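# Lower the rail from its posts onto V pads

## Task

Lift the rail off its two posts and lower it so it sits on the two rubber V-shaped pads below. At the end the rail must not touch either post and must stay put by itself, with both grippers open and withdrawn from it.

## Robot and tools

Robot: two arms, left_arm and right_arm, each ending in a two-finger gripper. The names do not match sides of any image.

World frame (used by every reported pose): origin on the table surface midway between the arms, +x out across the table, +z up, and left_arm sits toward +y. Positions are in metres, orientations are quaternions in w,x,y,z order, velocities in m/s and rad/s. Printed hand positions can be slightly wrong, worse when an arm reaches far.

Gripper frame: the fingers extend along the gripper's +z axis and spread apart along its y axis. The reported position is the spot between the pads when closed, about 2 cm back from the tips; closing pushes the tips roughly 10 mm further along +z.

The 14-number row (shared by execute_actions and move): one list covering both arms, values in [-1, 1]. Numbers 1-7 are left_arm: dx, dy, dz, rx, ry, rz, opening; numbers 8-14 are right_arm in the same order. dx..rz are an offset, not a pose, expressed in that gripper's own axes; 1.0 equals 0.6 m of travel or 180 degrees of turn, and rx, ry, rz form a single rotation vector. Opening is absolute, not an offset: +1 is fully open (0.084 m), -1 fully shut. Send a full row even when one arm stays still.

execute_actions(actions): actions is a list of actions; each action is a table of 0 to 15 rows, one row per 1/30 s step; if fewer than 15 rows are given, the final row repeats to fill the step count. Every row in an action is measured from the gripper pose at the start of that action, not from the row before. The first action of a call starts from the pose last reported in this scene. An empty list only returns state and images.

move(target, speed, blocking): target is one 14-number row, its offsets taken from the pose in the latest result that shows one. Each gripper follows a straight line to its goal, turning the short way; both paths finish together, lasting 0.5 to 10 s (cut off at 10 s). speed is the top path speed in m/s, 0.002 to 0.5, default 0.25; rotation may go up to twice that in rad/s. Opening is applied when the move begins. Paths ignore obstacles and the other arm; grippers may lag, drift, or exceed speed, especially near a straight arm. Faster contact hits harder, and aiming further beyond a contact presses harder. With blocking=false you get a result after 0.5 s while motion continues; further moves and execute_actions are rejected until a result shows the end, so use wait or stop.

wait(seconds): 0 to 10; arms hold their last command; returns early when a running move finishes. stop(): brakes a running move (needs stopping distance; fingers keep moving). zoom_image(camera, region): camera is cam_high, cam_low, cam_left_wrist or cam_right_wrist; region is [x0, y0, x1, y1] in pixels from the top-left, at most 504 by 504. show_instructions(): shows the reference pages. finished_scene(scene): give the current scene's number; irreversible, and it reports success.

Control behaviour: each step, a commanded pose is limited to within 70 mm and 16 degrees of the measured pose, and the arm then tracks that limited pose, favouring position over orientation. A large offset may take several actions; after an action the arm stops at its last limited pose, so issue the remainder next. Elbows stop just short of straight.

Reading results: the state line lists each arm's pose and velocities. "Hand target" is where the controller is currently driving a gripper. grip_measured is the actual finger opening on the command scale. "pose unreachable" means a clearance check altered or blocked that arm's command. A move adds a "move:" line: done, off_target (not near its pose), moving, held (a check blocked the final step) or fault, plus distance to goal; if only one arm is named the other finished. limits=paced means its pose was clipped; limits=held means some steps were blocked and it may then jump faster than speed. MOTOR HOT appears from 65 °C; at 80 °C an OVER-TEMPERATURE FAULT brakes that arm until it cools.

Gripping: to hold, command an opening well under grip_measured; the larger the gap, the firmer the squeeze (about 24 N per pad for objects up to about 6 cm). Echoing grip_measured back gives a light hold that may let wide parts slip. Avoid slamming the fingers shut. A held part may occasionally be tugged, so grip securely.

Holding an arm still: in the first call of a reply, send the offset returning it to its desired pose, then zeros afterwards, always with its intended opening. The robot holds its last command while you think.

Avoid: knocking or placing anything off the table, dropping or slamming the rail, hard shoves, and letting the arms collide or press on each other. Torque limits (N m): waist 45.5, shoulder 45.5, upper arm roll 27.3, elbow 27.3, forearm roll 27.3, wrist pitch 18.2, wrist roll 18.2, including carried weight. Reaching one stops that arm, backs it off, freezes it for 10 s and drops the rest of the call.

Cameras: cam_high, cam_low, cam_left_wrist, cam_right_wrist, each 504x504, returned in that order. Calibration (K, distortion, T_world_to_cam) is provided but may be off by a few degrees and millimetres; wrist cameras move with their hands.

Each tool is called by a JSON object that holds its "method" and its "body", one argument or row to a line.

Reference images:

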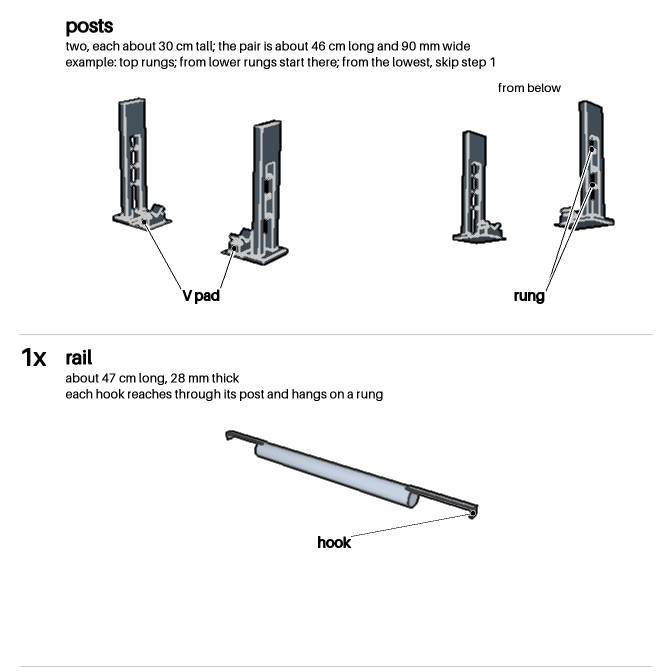

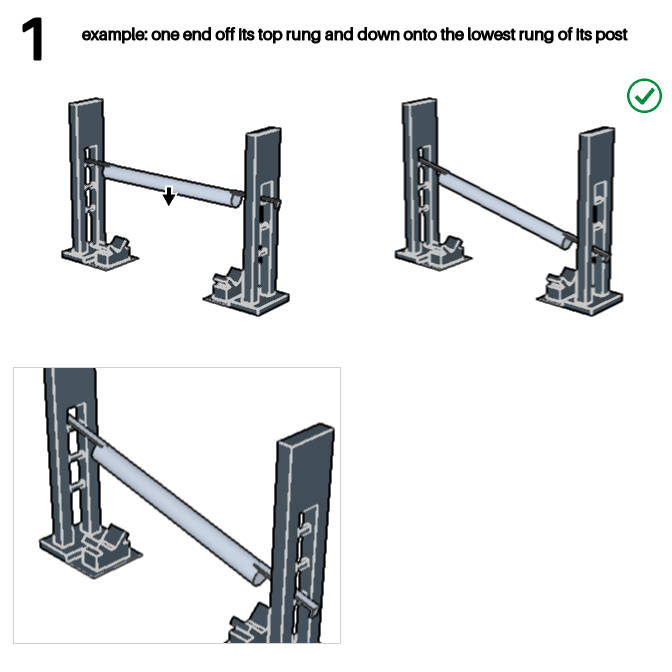

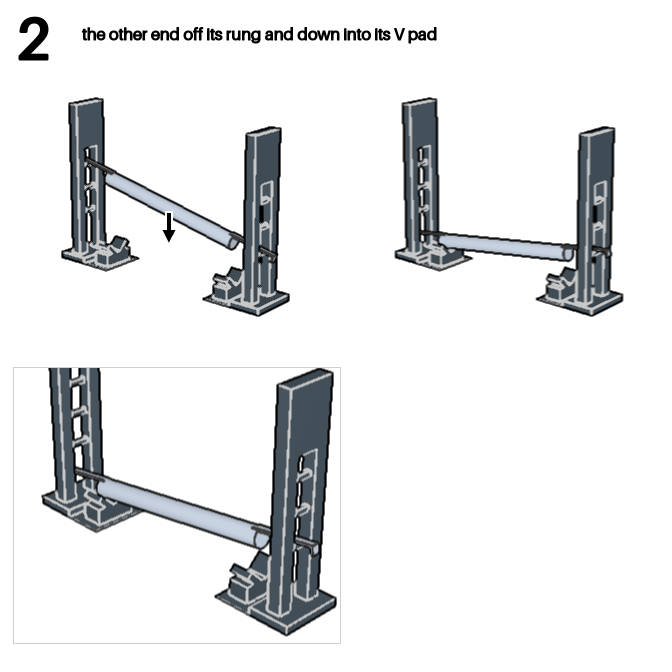

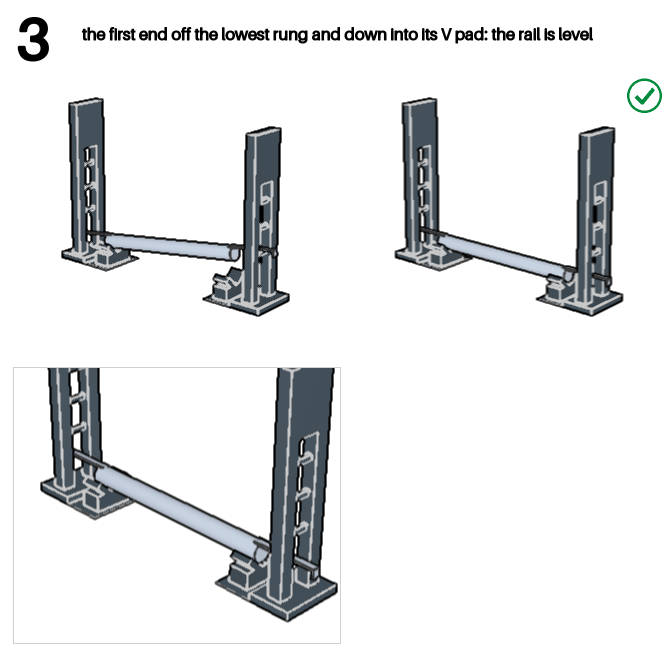

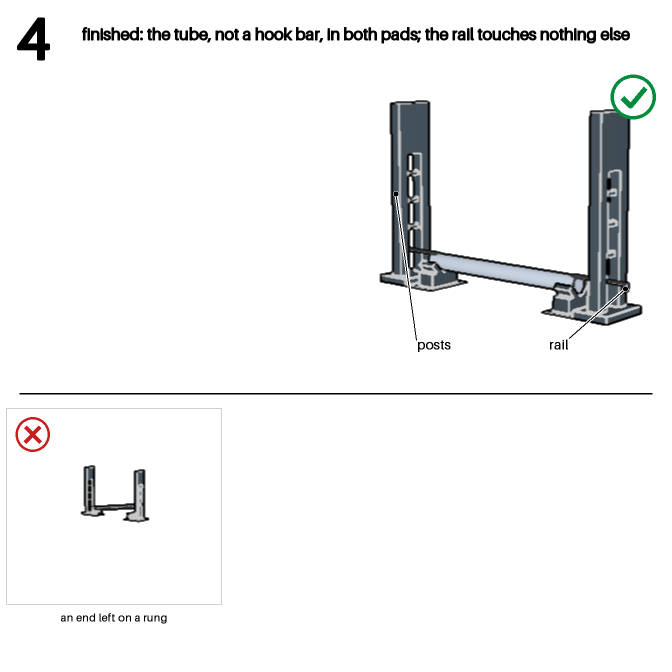

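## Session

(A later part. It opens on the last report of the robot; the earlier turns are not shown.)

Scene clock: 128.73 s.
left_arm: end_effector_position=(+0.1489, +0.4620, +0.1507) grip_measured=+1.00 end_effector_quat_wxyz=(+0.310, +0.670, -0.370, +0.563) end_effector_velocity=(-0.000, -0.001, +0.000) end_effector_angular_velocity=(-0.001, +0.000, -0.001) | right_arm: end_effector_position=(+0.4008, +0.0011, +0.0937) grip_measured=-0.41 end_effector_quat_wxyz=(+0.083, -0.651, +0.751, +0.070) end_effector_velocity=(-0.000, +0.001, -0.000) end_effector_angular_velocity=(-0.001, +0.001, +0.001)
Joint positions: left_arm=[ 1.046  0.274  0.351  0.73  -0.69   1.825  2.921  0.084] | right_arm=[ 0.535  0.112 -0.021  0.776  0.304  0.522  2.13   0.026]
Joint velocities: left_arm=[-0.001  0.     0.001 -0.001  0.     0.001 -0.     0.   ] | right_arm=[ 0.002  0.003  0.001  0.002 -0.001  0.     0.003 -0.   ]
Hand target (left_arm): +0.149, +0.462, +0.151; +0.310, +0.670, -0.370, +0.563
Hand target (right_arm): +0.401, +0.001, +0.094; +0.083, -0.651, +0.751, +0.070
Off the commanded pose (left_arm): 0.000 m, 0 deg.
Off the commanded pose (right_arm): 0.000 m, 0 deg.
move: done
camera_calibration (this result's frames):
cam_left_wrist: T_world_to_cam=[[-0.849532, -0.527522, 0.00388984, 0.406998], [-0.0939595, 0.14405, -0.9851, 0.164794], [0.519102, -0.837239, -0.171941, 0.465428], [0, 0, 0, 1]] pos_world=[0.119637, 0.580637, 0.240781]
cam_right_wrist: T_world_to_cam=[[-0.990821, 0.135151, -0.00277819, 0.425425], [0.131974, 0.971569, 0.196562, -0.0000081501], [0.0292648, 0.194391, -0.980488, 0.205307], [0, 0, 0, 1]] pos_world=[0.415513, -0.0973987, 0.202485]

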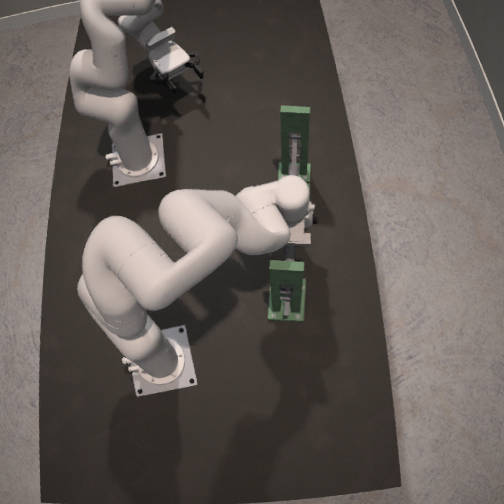

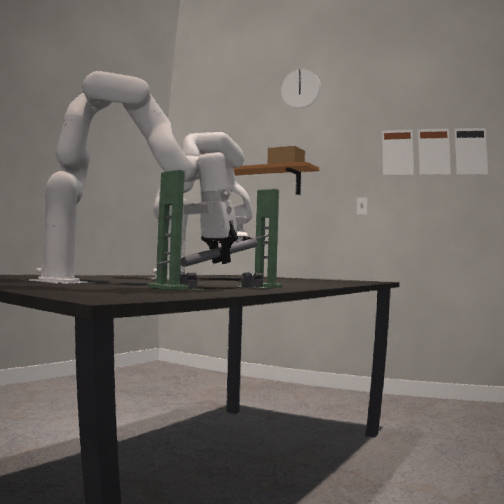

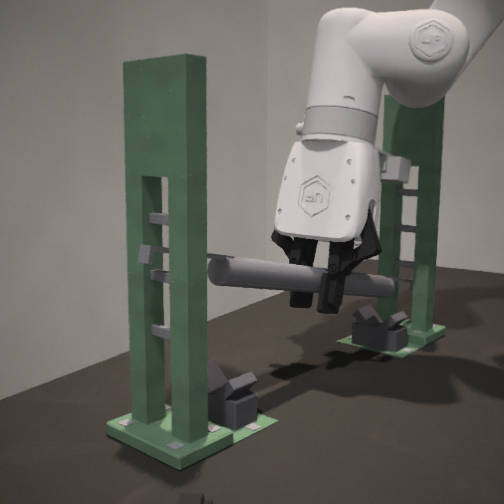

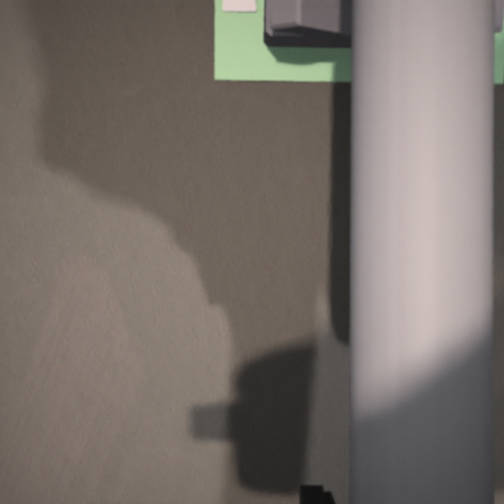

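{"method": "move", "body": {
  "target": [0,0,0,0,0,0,1, 0.0043,0,0.0195,0,0,0,-1],
  "speed": 0.02
}}

{"method": "zoom_image", "body": {
  "camera": "cam_left_wrist",
  "region": [300, 200, 460, 360]
}}

{"method": "zoom_image", "body": {
  "camera": "cam_left_wrist",
  "region": [110, 200, 250, 340]
}}

{"method": "zoom_image", "body": {
  "camera": "cam_low",
  "region": [140, 220, 240, 300]
}}

Scene clock: 135.50 s.
left_arm: end_effector_position=(+0.1489, +0.4620, +0.1507) grip_measured=+1.00 end_effector_quat_wxyz=(+0.310, +0.670, -0.370, +0.563) end_effector_velocity=(+0.000, +0.001, +0.000) end_effector_angular_velocity=(+0.004, -0.001, +0.001) | right_arm: end_effector_position=(+0.4009, +0.0012, +0.0819) grip_measured=-0.41 end_effector_quat_wxyz=(+0.083, -0.651, +0.751, +0.070) end_effector_velocity=(+0.001, +0.001, -0.000) end_effector_angular_velocity=(+0.003, -0.004, -0.000)
Joint positions: left_arm=[ 1.046  0.274  0.351  0.73  -0.69   1.825  2.921  0.084] | right_arm=[ 0.534  0.141 -0.016  0.771  0.322  0.49   2.113  0.026]
Joint velocities: left_arm=[-0.    -0.002  0.001  0.002 -0.    -0.     0.     0.   ] | right_arm=[-0.     0.004  0.001  0.001  0.005 -0.007 -0.004  0.   ]
Hand target (left_arm): +0.149, +0.462, +0.151; +0.310, +0.670, -0.370, +0.563
Hand target (right_arm): +0.401, +0.001, +0.082; +0.083, -0.651, +0.751, +0.070
Off the commanded pose (left_arm): 0.000 m, 0 deg.
Off the commanded pose (right_arm): 0.000 m, 0 deg.
move: done
camera_calibration (this result's frames):
cam_left_wrist: T_world_to_cam=[[-0.849532, -0.527522, 0.00389005, 0.406998], [-0.0939595, 0.14405, -0.9851, 0.164794], [0.519102, -0.837239, -0.171941, 0.465428], [0, 0, 0, 1]] pos_world=[0.119637, 0.580637, 0.240781]
cam_right_wrist: T_world_to_cam=[[-0.990821, 0.135152, -0.00273886, 0.42542], [0.131983, 0.971571, 0.196546, 0.00227837], [0.0292245, 0.19438, -0.980491, 0.193764], [0, 0, 0, 1]] pos_world=[0.415552, -0.0973739, 0.190701]

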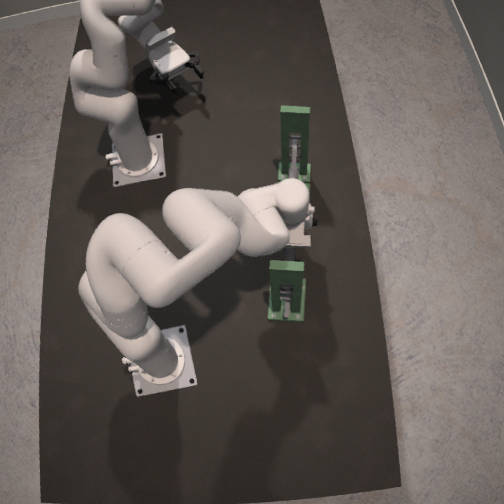

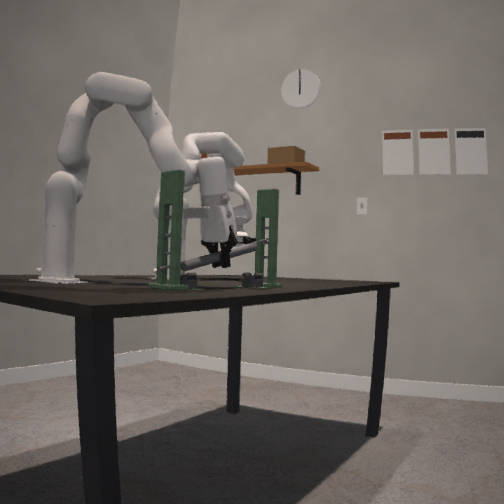

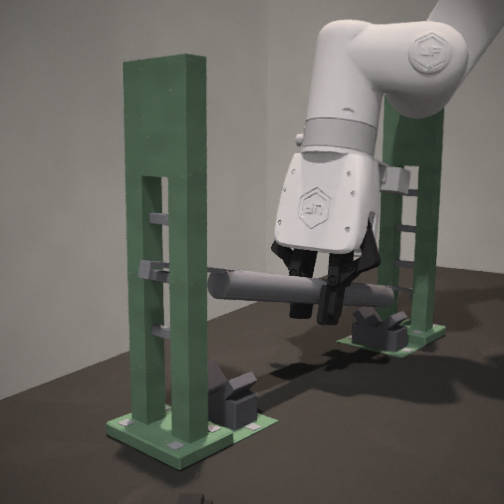

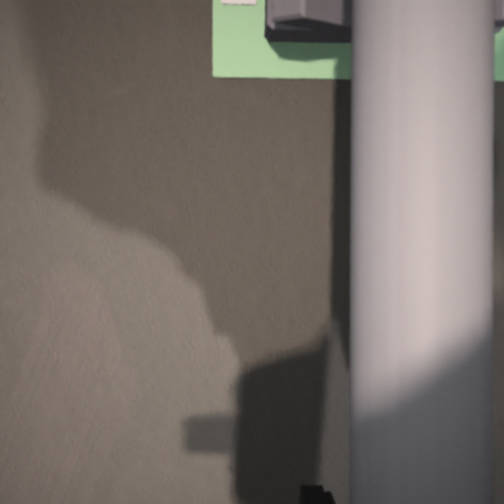

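Region (300, 200, 460, 360) of cam_left_wrist's 504x504 image, scaled by 3.150, with more detail than that image has.

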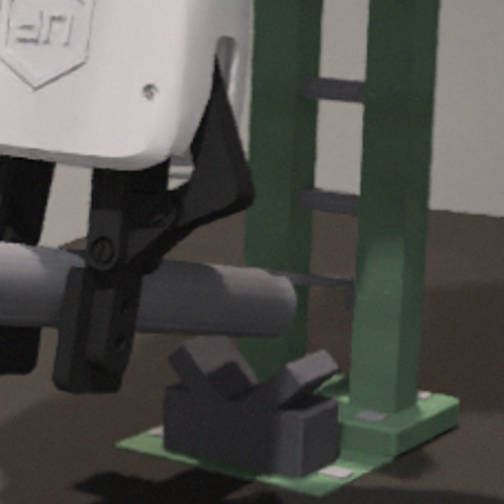

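Region (110, 200, 250, 340) of cam_left_wrist's 504x504 image, scaled by 3.600, with more detail than that image has.

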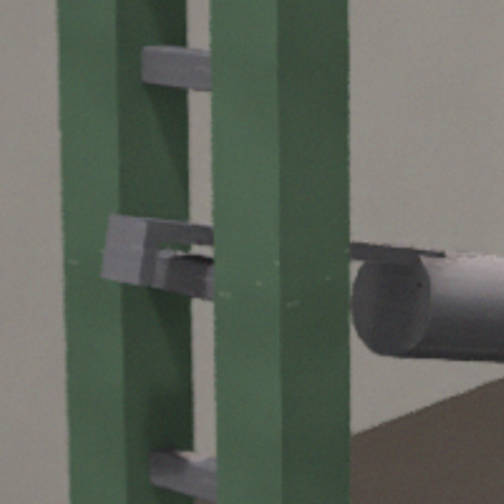

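Region (140, 220, 240, 300) of cam_low's 504x504 image, scaled by 5.040, with more detail than that image has; it fills the top 403 rows of this view, and the rest is white.

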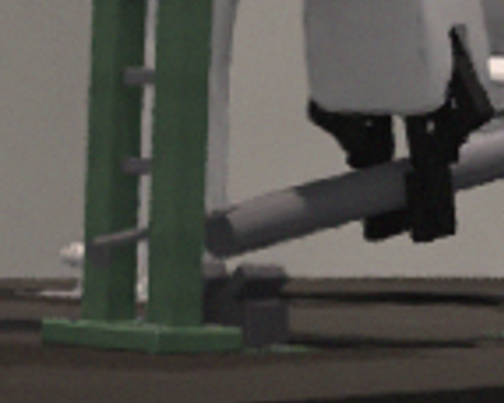

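{"method": "move", "body": {
  "target": [0,0,0,0,0,0,1, -0.0141,0,0.01335,0,-0.0091,0,-1],
  "speed": 0.02
}}

{"method": "zoom_image", "body": {
  "camera": "cam_left_wrist",
  "region": [300, 200, 460, 360]
}}

{"method": "zoom_image", "body": {
  "camera": "cam_left_wrist",
  "region": [110, 200, 250, 340]
}}

{"method": "zoom_image", "body": {
  "camera": "cam_low",
  "region": [140, 220, 240, 300]
}}

Scene clock: 143.70 s.
left_arm: end_effector_position=(+0.1489, +0.4620, +0.1507) grip_measured=+1.00 end_effector_quat_wxyz=(+0.310, +0.670, -0.370, +0.563) end_effector_velocity=(-0.001, +0.001, +0.000) end_effector_angular_velocity=(+0.002, +0.000, +0.002) | right_arm: end_effector_position=(+0.4023, +0.0109, +0.0760) grip_measured=-0.41 end_effector_quat_wxyz=(+0.094, -0.650, +0.750, +0.079) end_effector_velocity=(+0.001, +0.002, -0.000) end_effector_angular_velocity=(+0.007, -0.002, -0.001)
Joint positions: left_arm=[ 1.046  0.274  0.351  0.73  -0.69   1.825  2.921  0.084] | right_arm=[0.529 0.169 0.003 0.779 0.379 0.453 2.072 0.026]
Joint velocities: left_arm=[ 0.002 -0.002  0.     0.     0.001 -0.001  0.     0.   ] | right_arm=[-0.002  0.004  0.003  0.003  0.012 -0.006 -0.009  0.   ]
Hand target (left_arm): +0.149, +0.462, +0.151; +0.310, +0.670, -0.370, +0.563
Hand target (right_arm): +0.402, +0.011, +0.076; +0.094, -0.650, +0.750, +0.080
Off the commanded pose (left_arm): 0.000 m, 0 deg.
Off the commanded pose (right_arm): 0.000 m, 0 deg.
move: done
camera_calibration (this result's frames):
cam_left_wrist: T_world_to_cam=[[-0.849532, -0.527522, 0.00388993, 0.406998], [-0.0939594, 0.14405, -0.9851, 0.164794], [0.519102, -0.837239, -0.171941, 0.465428], [0, 0, 0, 1]] pos_world=[0.119637, 0.580637, 0.240781]
cam_right_wrist: T_world_to_cam=[[-0.99082, 0.135159, -0.00282386, 0.425454], [0.131098, 0.965733, 0.223995, -0.00788264], [0.0330019, 0.221568, -0.974586, 0.183763], [0, 0, 0, 1]] pos_world=[0.416517, -0.0906072, 0.18206]

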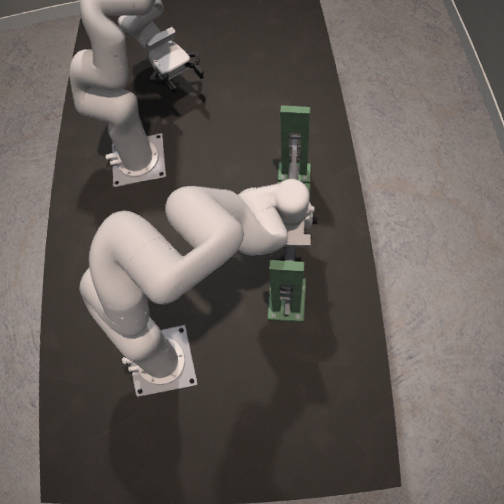

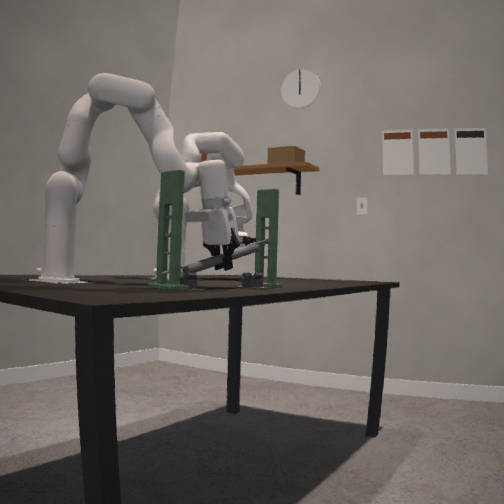

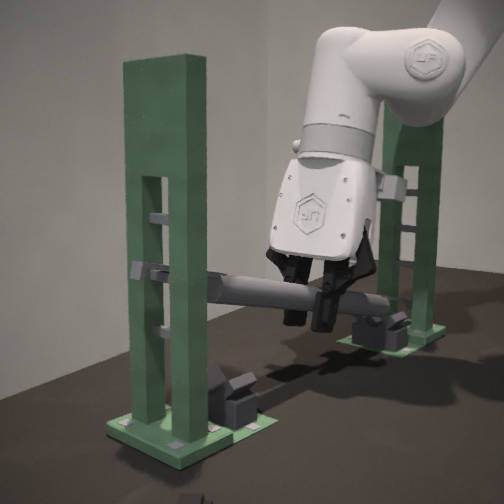

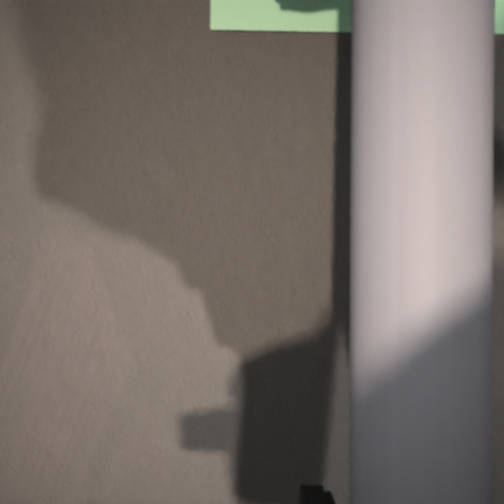

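Region (300, 200, 460, 360) of cam_left_wrist's 504x504 image, scaled by 3.150, with more detail than that image has.

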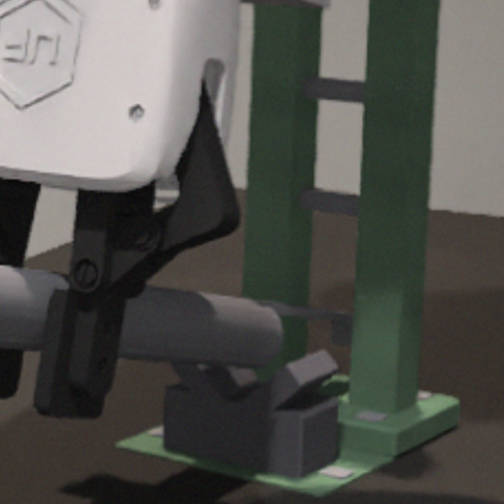

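Region (110, 200, 250, 340) of cam_left_wrist's 504x504 image, scaled by 3.600, with more detail than that image has.

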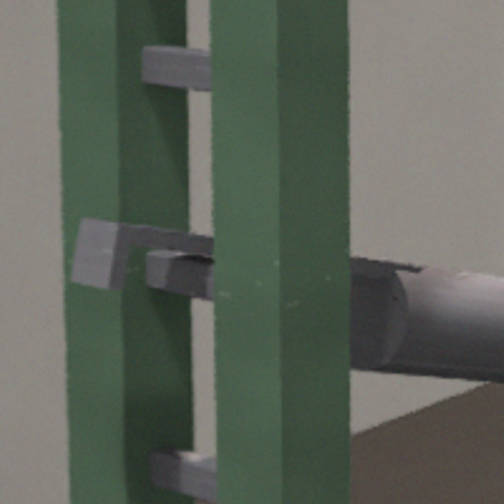

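Region (140, 220, 240, 300) of cam_low's 504x504 image, scaled by 5.040, with more detail than that image has; it fills the top 403 rows of this view, and the rest is white.

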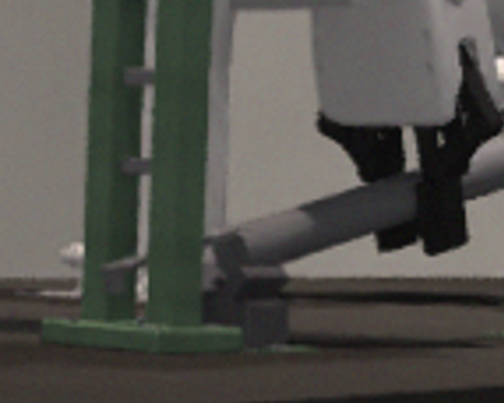

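{"method": "move", "body": {
  "target": [0,0,0,0,0,0,1, 0.0013,0,0.0053,0,-0.0036,0,-1],
  "speed": 0.01
}}

{"method": "zoom_image", "body": {
  "camera": "cam_left_wrist",
  "region": [320, 260, 440, 360]
}}

{"method": "zoom_image", "body": {
  "camera": "cam_low",
  "region": [150, 240, 220, 300]
}}

Scene clock: 146.47 s.
left_arm: end_effector_position=(+0.1489, +0.4620, +0.1507) grip_measured=+1.00 end_effector_quat_wxyz=(+0.310, +0.670, -0.370, +0.563) end_effector_velocity=(-0.000, -0.000, -0.001) end_effector_angular_velocity=(-0.003, +0.001, -0.001) | right_arm: end_effector_position=(+0.4023, +0.0109, +0.0729) grip_measured=-0.41 end_effector_quat_wxyz=(+0.098, -0.650, +0.749, +0.083) end_effector_velocity=(-0.000, +0.000, -0.001) end_effector_angular_velocity=(+0.006, -0.001, +0.001)
Joint positions: left_arm=[ 1.046  0.274  0.351  0.73  -0.69   1.825  2.921  0.084] | right_arm=[0.522 0.175 0.011 0.773 0.408 0.436 2.045 0.026]
Joint velocities: left_arm=[-0.001  0.003  0.     0.     0.001  0.    -0.     0.   ] | right_arm=[-0.004  0.002  0.005 -0.002  0.015 -0.007 -0.014  0.   ]
Hand target (left_arm): +0.149, +0.462, +0.151; +0.310, +0.670, -0.370, +0.563
Hand target (right_arm): +0.402, +0.011, +0.073; +0.098, -0.650, +0.749, +0.083
Off the commanded pose (left_arm): 0.000 m, 0 deg.
Off the commanded pose (right_arm): 0.000 m, 0 deg.
move: done
camera_calibration (this result's frames):
cam_left_wrist: T_world_to_cam=[[-0.849532, -0.527522, 0.00388987, 0.406998], [-0.0939593, 0.14405, -0.9851, 0.164794], [0.519102, -0.837239, -0.171941, 0.465428], [0, 0, 0, 1]] pos_world=[0.119637, 0.580637, 0.240781]
cam_right_wrist: T_world_to_cam=[[-0.990812, 0.135211, -0.00293804, 0.425484], [0.130758, 0.963275, 0.234527, -0.00783026], [0.0345408, 0.231988, -0.972105, 0.179797], [0, 0, 0, 1]] pos_world=[0.416388, -0.0916981, 0.177868]

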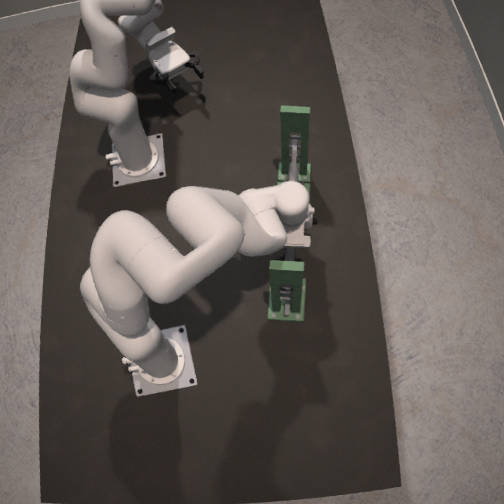

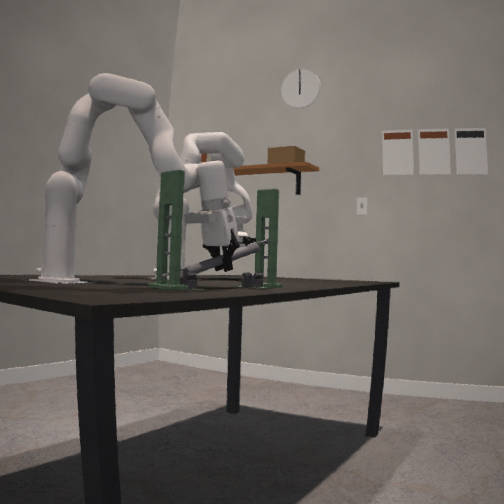

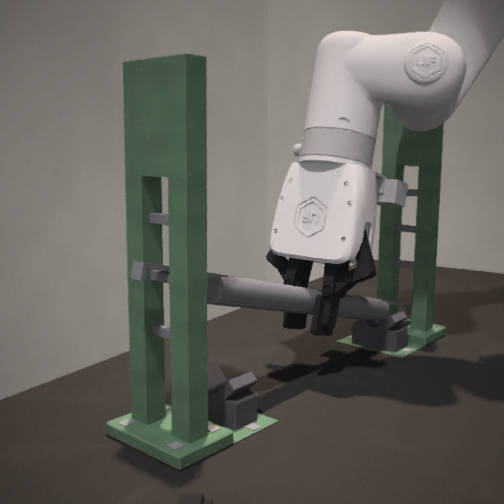

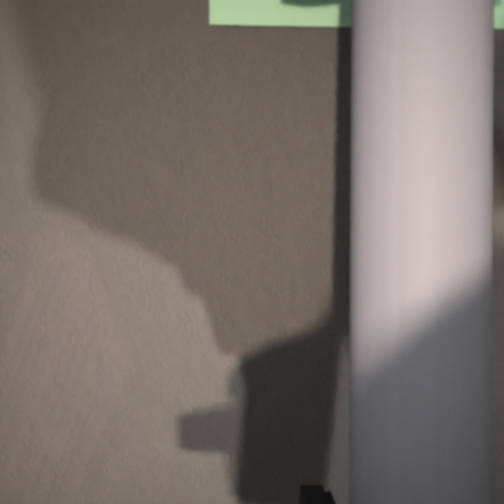

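Region (320, 260, 440, 360) of cam_left_wrist's 504x504 image, scaled by 4.200, with more detail than that image has.

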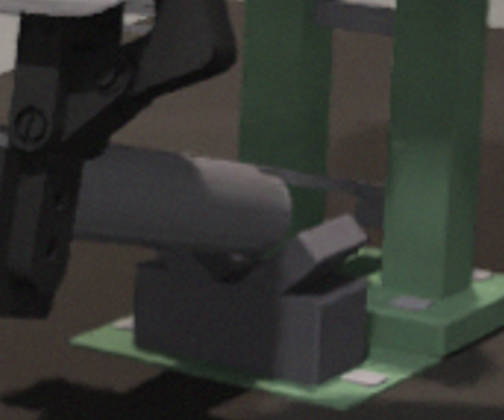

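Region (150, 240, 220, 300) of cam_low's 504x504 image, scaled by 7.200, with more detail than that image has; it fills the top 432 rows of this view, and the rest is white.

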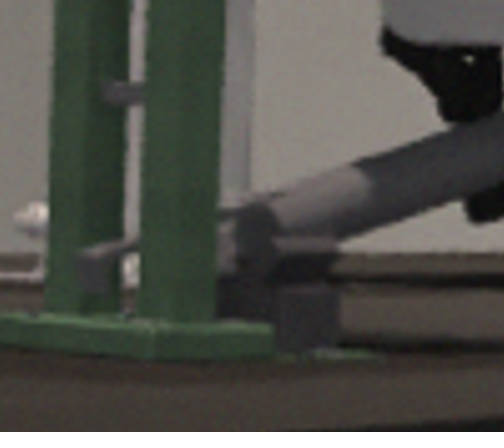

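{"method": "execute_actions", "body": {
  "actions": [
    [[0,0,0,0,0,0,1,0,0,0,0,0,0,-0.8],[0,0,0,0,0,0,1,0,0,0,0,0,0,-0.6],[0,0,0,0,0,0,1,0,0,0,0,0,0,-0.5],[0,0,0,0,0,0,1,0,0,0,0,0,0,-0.45],[0,0,0,0,0,0,1,0,0,0,0,0,0,-0.42],[0,0,0,0,0,0,1,0,0,0,0,0,0,-0.4],[0,0,0,0,0,0,1,0,0,0,0,0,0,-0.38],[0,0,0,0,0,0,1,0,0,0,0,0,0,-0.36],[0,0,0,0,0,0,1,0,0,0,0,0,0,-0.34],[0,0,0,0,0,0,1,0,0,0,0,0,0,-0.32],[0,0,0,0,0,0,1,0,0,0,0,0,0,-0.3],[0,0,0,0,0,0,1,0,0,0,0,0,0,-0.27],[0,0,0,0,0,0,1,0,0,0,0,0,0,-0.24],[0,0,0,0,0,0,1,0,0,0,0,0,0,-0.2],[0,0,0,0,0,0,1,0,0,0,0,0,0,-0.15]],
    [[0,0,0,0,0,0,1,0,0,0,0,0,0,-0.1]]
  ]
}}

{"method": "zoom_image", "body": {
  "camera": "cam_left_wrist",
  "region": [100, 200, 460, 380]
}}

Scene clock: 151.87 s.
left_arm: end_effector_position=(+0.1489, +0.4620, +0.1507) grip_measured=+1.00 end_effector_quat_wxyz=(+0.310, +0.670, -0.370, +0.563) end_effector_velocity=(-0.000, -0.000, +0.000) end_effector_angular_velocity=(-0.000, -0.000, +0.000) | right_arm: end_effector_position=(+0.4037, +0.0119, +0.0747) grip_measured=-0.11 end_effector_quat_wxyz=(+0.100, -0.650, +0.749, +0.083) end_effector_velocity=(+0.001, +0.000, +0.001) end_effector_angular_velocity=(+0.001, -0.002, -0.000)
Joint positions: left_arm=[ 1.046  0.274  0.351  0.73  -0.69   1.825  2.921  0.084] | right_arm=[0.522 0.173 0.011 0.775 0.408 0.435 2.045 0.039]
Joint velocities: left_arm=[ 0.001 -0.001 -0.    -0.001  0.001  0.     0.     0.   ] | right_arm=[-0.    -0.    -0.     0.001  0.    -0.     0.     0.   ]
Hand target (left_arm): +0.149, +0.462, +0.151; +0.310, +0.670, -0.370, +0.563
Hand target (right_arm): +0.404, +0.012, +0.075; +0.100, -0.650, +0.749, +0.083
Off the commanded pose (left_arm): 0.000 m, 0 deg.
Off the commanded pose (right_arm): 0.000 m, 0 deg.
camera_calibration (this result's frames):
cam_left_wrist: T_world_to_cam=[[-0.849532, -0.527522, 0.0038898, 0.406998], [-0.0939593, 0.14405, -0.9851, 0.164794], [0.519102, -0.837239, -0.171941, 0.465428], [0, 0, 0, 1]] pos_world=[0.119637, 0.580637, 0.240781]
cam_right_wrist: T_world_to_cam=[[-0.990753, 0.135519, -0.00653811, 0.426953], [0.130091, 0.962546, 0.237869, -0.00932138], [0.0385291, 0.234819, -0.971275, 0.179609], [0, 0, 0, 1]] pos_world=[0.417298, -0.0910638, 0.179459]

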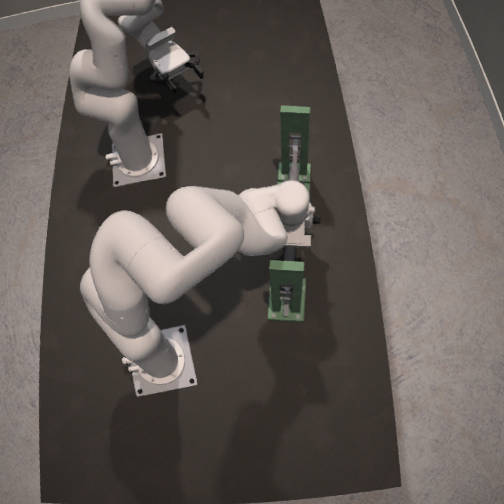

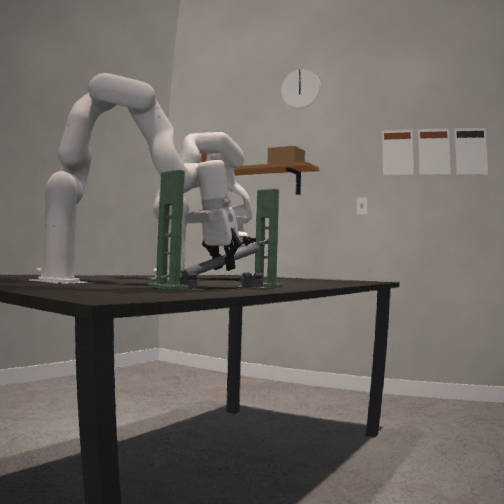

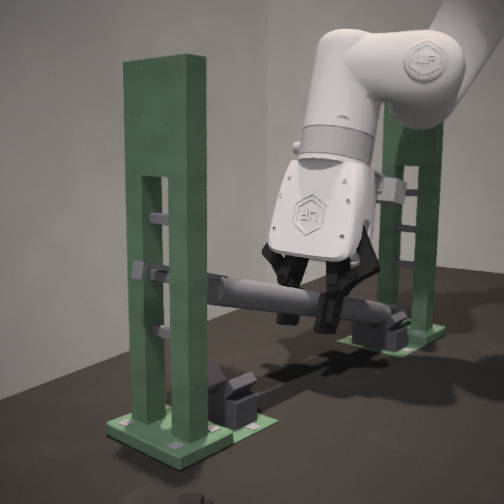

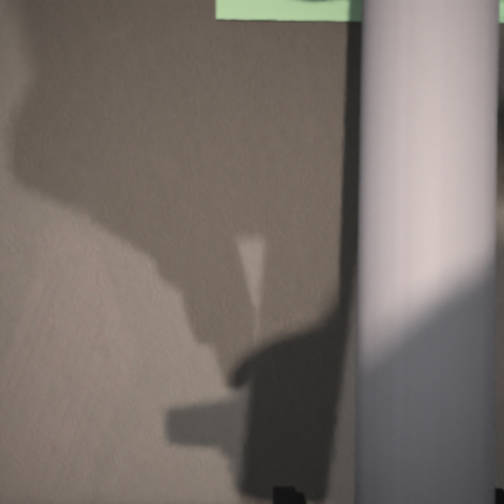

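Region (100, 200, 460, 380) of cam_left_wrist's 504x504 image, scaled by 1.400, with more detail than that image has.

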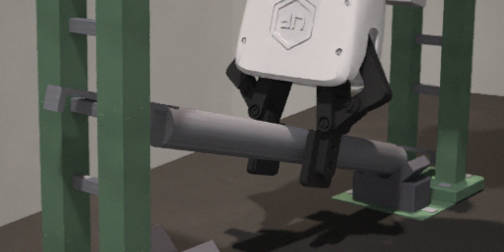

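{"method": "move", "body": {
  "target": [0,0,0,0,0,0,1, 0.0035,0.0029,0.0046,-0.0016,0.0667,0,-0.1],
  "speed": 0.1
}}

{"method": "execute_actions", "body": {
  "actions": [
    [[0,0,0,0,0,0,1,0,0,0,0,0,0,-0.15],[0,0,0,0,0,0,1,0,0,0,0,0,0,-0.2],[0,0,0,0,0,0,1,0,0,0,0,0,0,-0.25],[0,0,0,0,0,0,1,0,0,0,0,0,0,-0.3],[0,0,0,0,0,0,1,0,0,0,0,0,0,-0.33],[0,0,0,0,0,0,1,0,0,0,0,0,0,-0.36],[0,0,0,0,0,0,1,0,0,0,0,0,0,-0.4],[0,0,0,0,0,0,1,0,0,0,0,0,0,-0.45],[0,0,0,0,0,0,1,0,0,0,0,0,0,-0.5],[0,0,0,0,0,0,1,0,0,0,0,0,0,-0.6],[0,0,0,0,0,0,1,0,0,0,0,0,0,-0.7],[0,0,0,0,0,0,1,0,0,0,0,0,0,-0.8],[0,0,0,0,0,0,1,0,0,0,0,0,0,-0.9],[0,0,0,0,0,0,1,0,0,0,0,0,0,-1]]
  ]
}}

Scene clock: 157.40 s.
left_arm: end_effector_position=(+0.1489, +0.4620, +0.1507) grip_measured=+1.00 end_effector_quat_wxyz=(+0.310, +0.670, -0.370, +0.563) end_effector_velocity=(+0.000, +0.000, -0.000) end_effector_angular_velocity=(-0.001, -0.000, -0.001) | right_arm: end_effector_position=(+0.4018, +0.0107, +0.0715) grip_measured=-0.11 end_effector_quat_wxyz=(+0.020, -0.655, +0.755, +0.016) end_effector_velocity=(+0.000, +0.001, +0.001) end_effector_angular_velocity=(-0.012, +0.001, -0.001)
Joint positions: left_arm=[ 1.046  0.274  0.351  0.73  -0.69   1.825  2.921  0.084] | right_arm=[ 0.629  0.231 -0.074  0.9    0.084  0.63   2.359  0.039]
Joint velocities: left_arm=[-0.     0.001 -0.     0.001 -0.     0.001  0.    -0.   ] | right_arm=[ 0.006  0.004 -0.003  0.011 -0.013  0.015  0.015  0.   ]
Hand target (left_arm): +0.149, +0.462, +0.151; +0.310, +0.670, -0.370, +0.563
Hand target (right_arm): +0.402, +0.011, +0.071; +0.020, -0.655, +0.755, +0.016
Off the commanded pose (left_arm): 0.000 m, 0 deg.
Off the commanded pose (right_arm): 0.000 m, 0 deg.
move: done
camera_calibration (this result's frames):
cam_left_wrist: T_world_to_cam=[[-0.849532, -0.527522, 0.00388978, 0.406998], [-0.0939594, 0.14405, -0.9851, 0.164794], [0.519102, -0.837239, -0.171941, 0.465428], [0, 0, 0, 1]] pos_world=[0.119637, 0.580637, 0.240781]
cam_right_wrist: T_world_to_cam=[[-0.990812, 0.135247, -0.000714469, 0.424874], [0.135157, 0.990314, 0.0317795, 0.00527092], [0.00500564, 0.0313909, -0.999495, 0.194477], [0, 0, 0, 1]] pos_world=[0.419284, -0.0687877, 0.194515]

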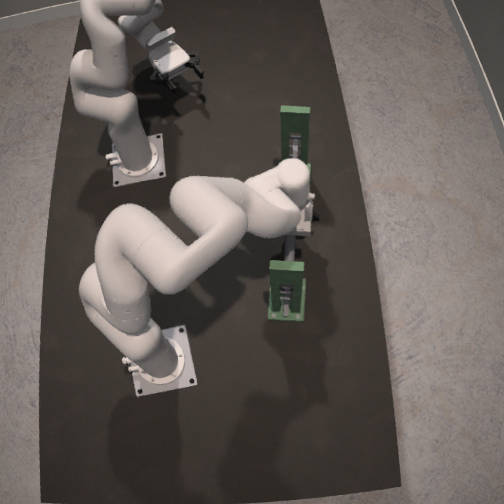

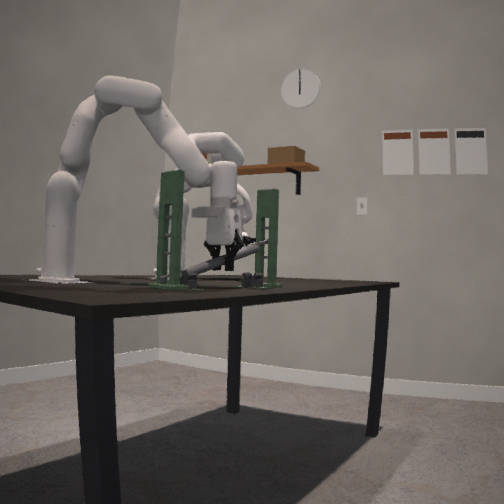

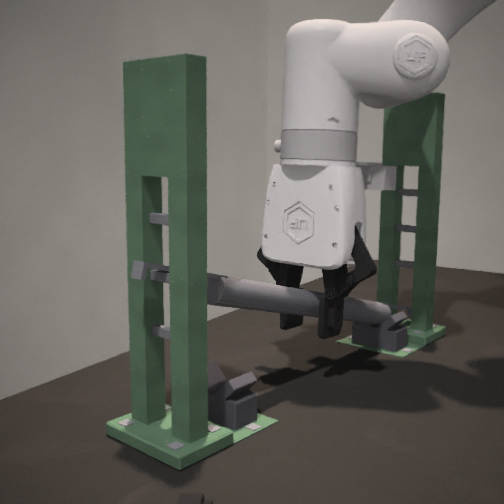

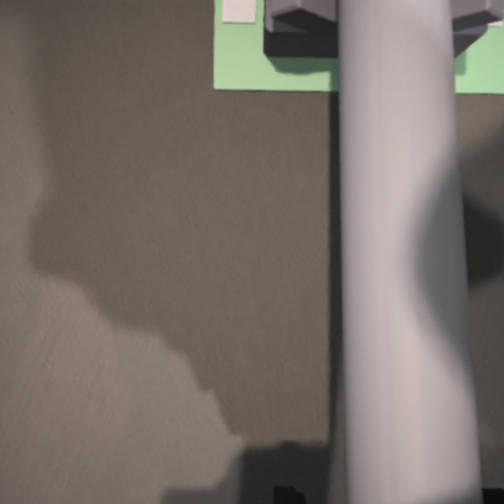

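Scene clock: 157.90 s.
left_arm: end_effector_position=(+0.1489, +0.4620, +0.1507) grip_measured=+1.00 end_effector_quat_wxyz=(+0.310, +0.670, -0.370, +0.563) end_effector_velocity=(+0.000, +0.000, +0.001) end_effector_angular_velocity=(+0.001, -0.002, +0.001) | right_arm: end_effector_position=(+0.4019, +0.0106, +0.0715) grip_measured=-0.41 end_effector_quat_wxyz=(+0.020, -0.654, +0.756, +0.016) end_effector_velocity=(-0.000, +0.000, +0.000) end_effector_angular_velocity=(+0.000, -0.001, +0.003)
Joint positions: left_arm=[ 1.046  0.274  0.351  0.73  -0.69   1.825  2.921  0.084] | right_arm=[ 0.629  0.231 -0.074  0.9    0.085  0.63   2.359  0.026]
Joint velocities: left_arm=[-0.    -0.002  0.    -0.001 -0.001  0.001  0.    -0.   ] | right_arm=[ 0.    -0.001  0.    -0.    -0.001 -0.    -0.001  0.   ]
Hand target (left_arm): +0.149, +0.462, +0.151; +0.310, +0.670, -0.370, +0.563
Hand target (right_arm): +0.402, +0.011, +0.071; +0.020, -0.655, +0.755, +0.016
Off the commanded pose (left_arm): 0.000 m, 0 deg.
Off the commanded pose (right_arm): 0.000 m, 0 deg.
camera_calibration (this result's frames):
cam_left_wrist: T_world_to_cam=[[-0.849532, -0.527522, 0.00389005, 0.406998], [-0.0939596, 0.14405, -0.9851, 0.164794], [0.519102, -0.837239, -0.171941, 0.465428], [0, 0, 0, 1]] pos_world=[0.119637, 0.580637, 0.240781]
cam_right_wrist: T_world_to_cam=[[-0.990711, 0.135979, -0.000617914, 0.424891], [0.135891, 0.990212, 0.0318266, 0.00503912], [0.00493962, 0.031447, -0.999493, 0.194514], [0, 0, 0, 1]] pos_world=[0.419299, -0.0688831, 0.194518]

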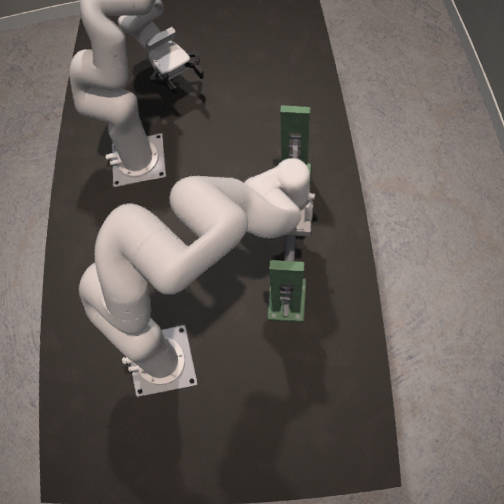

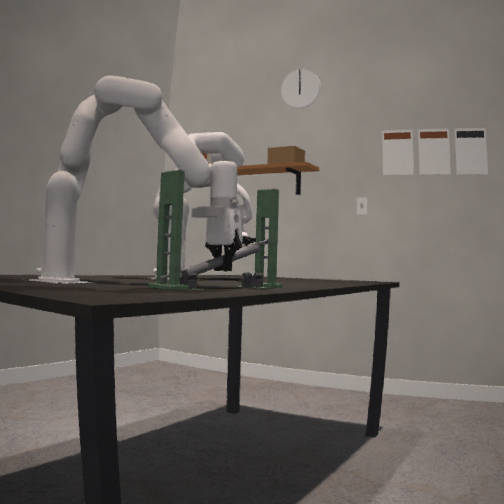

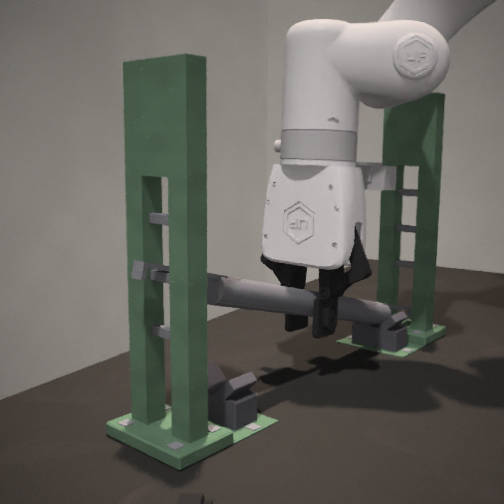

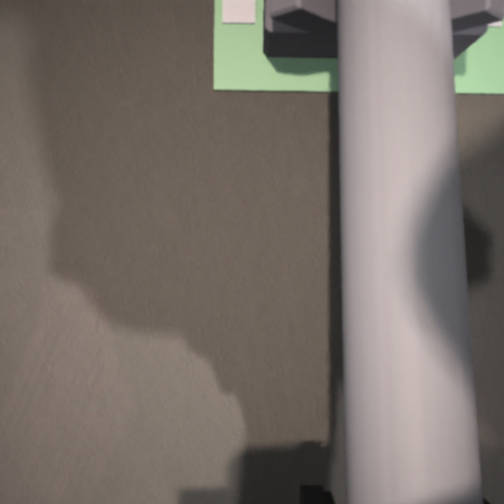

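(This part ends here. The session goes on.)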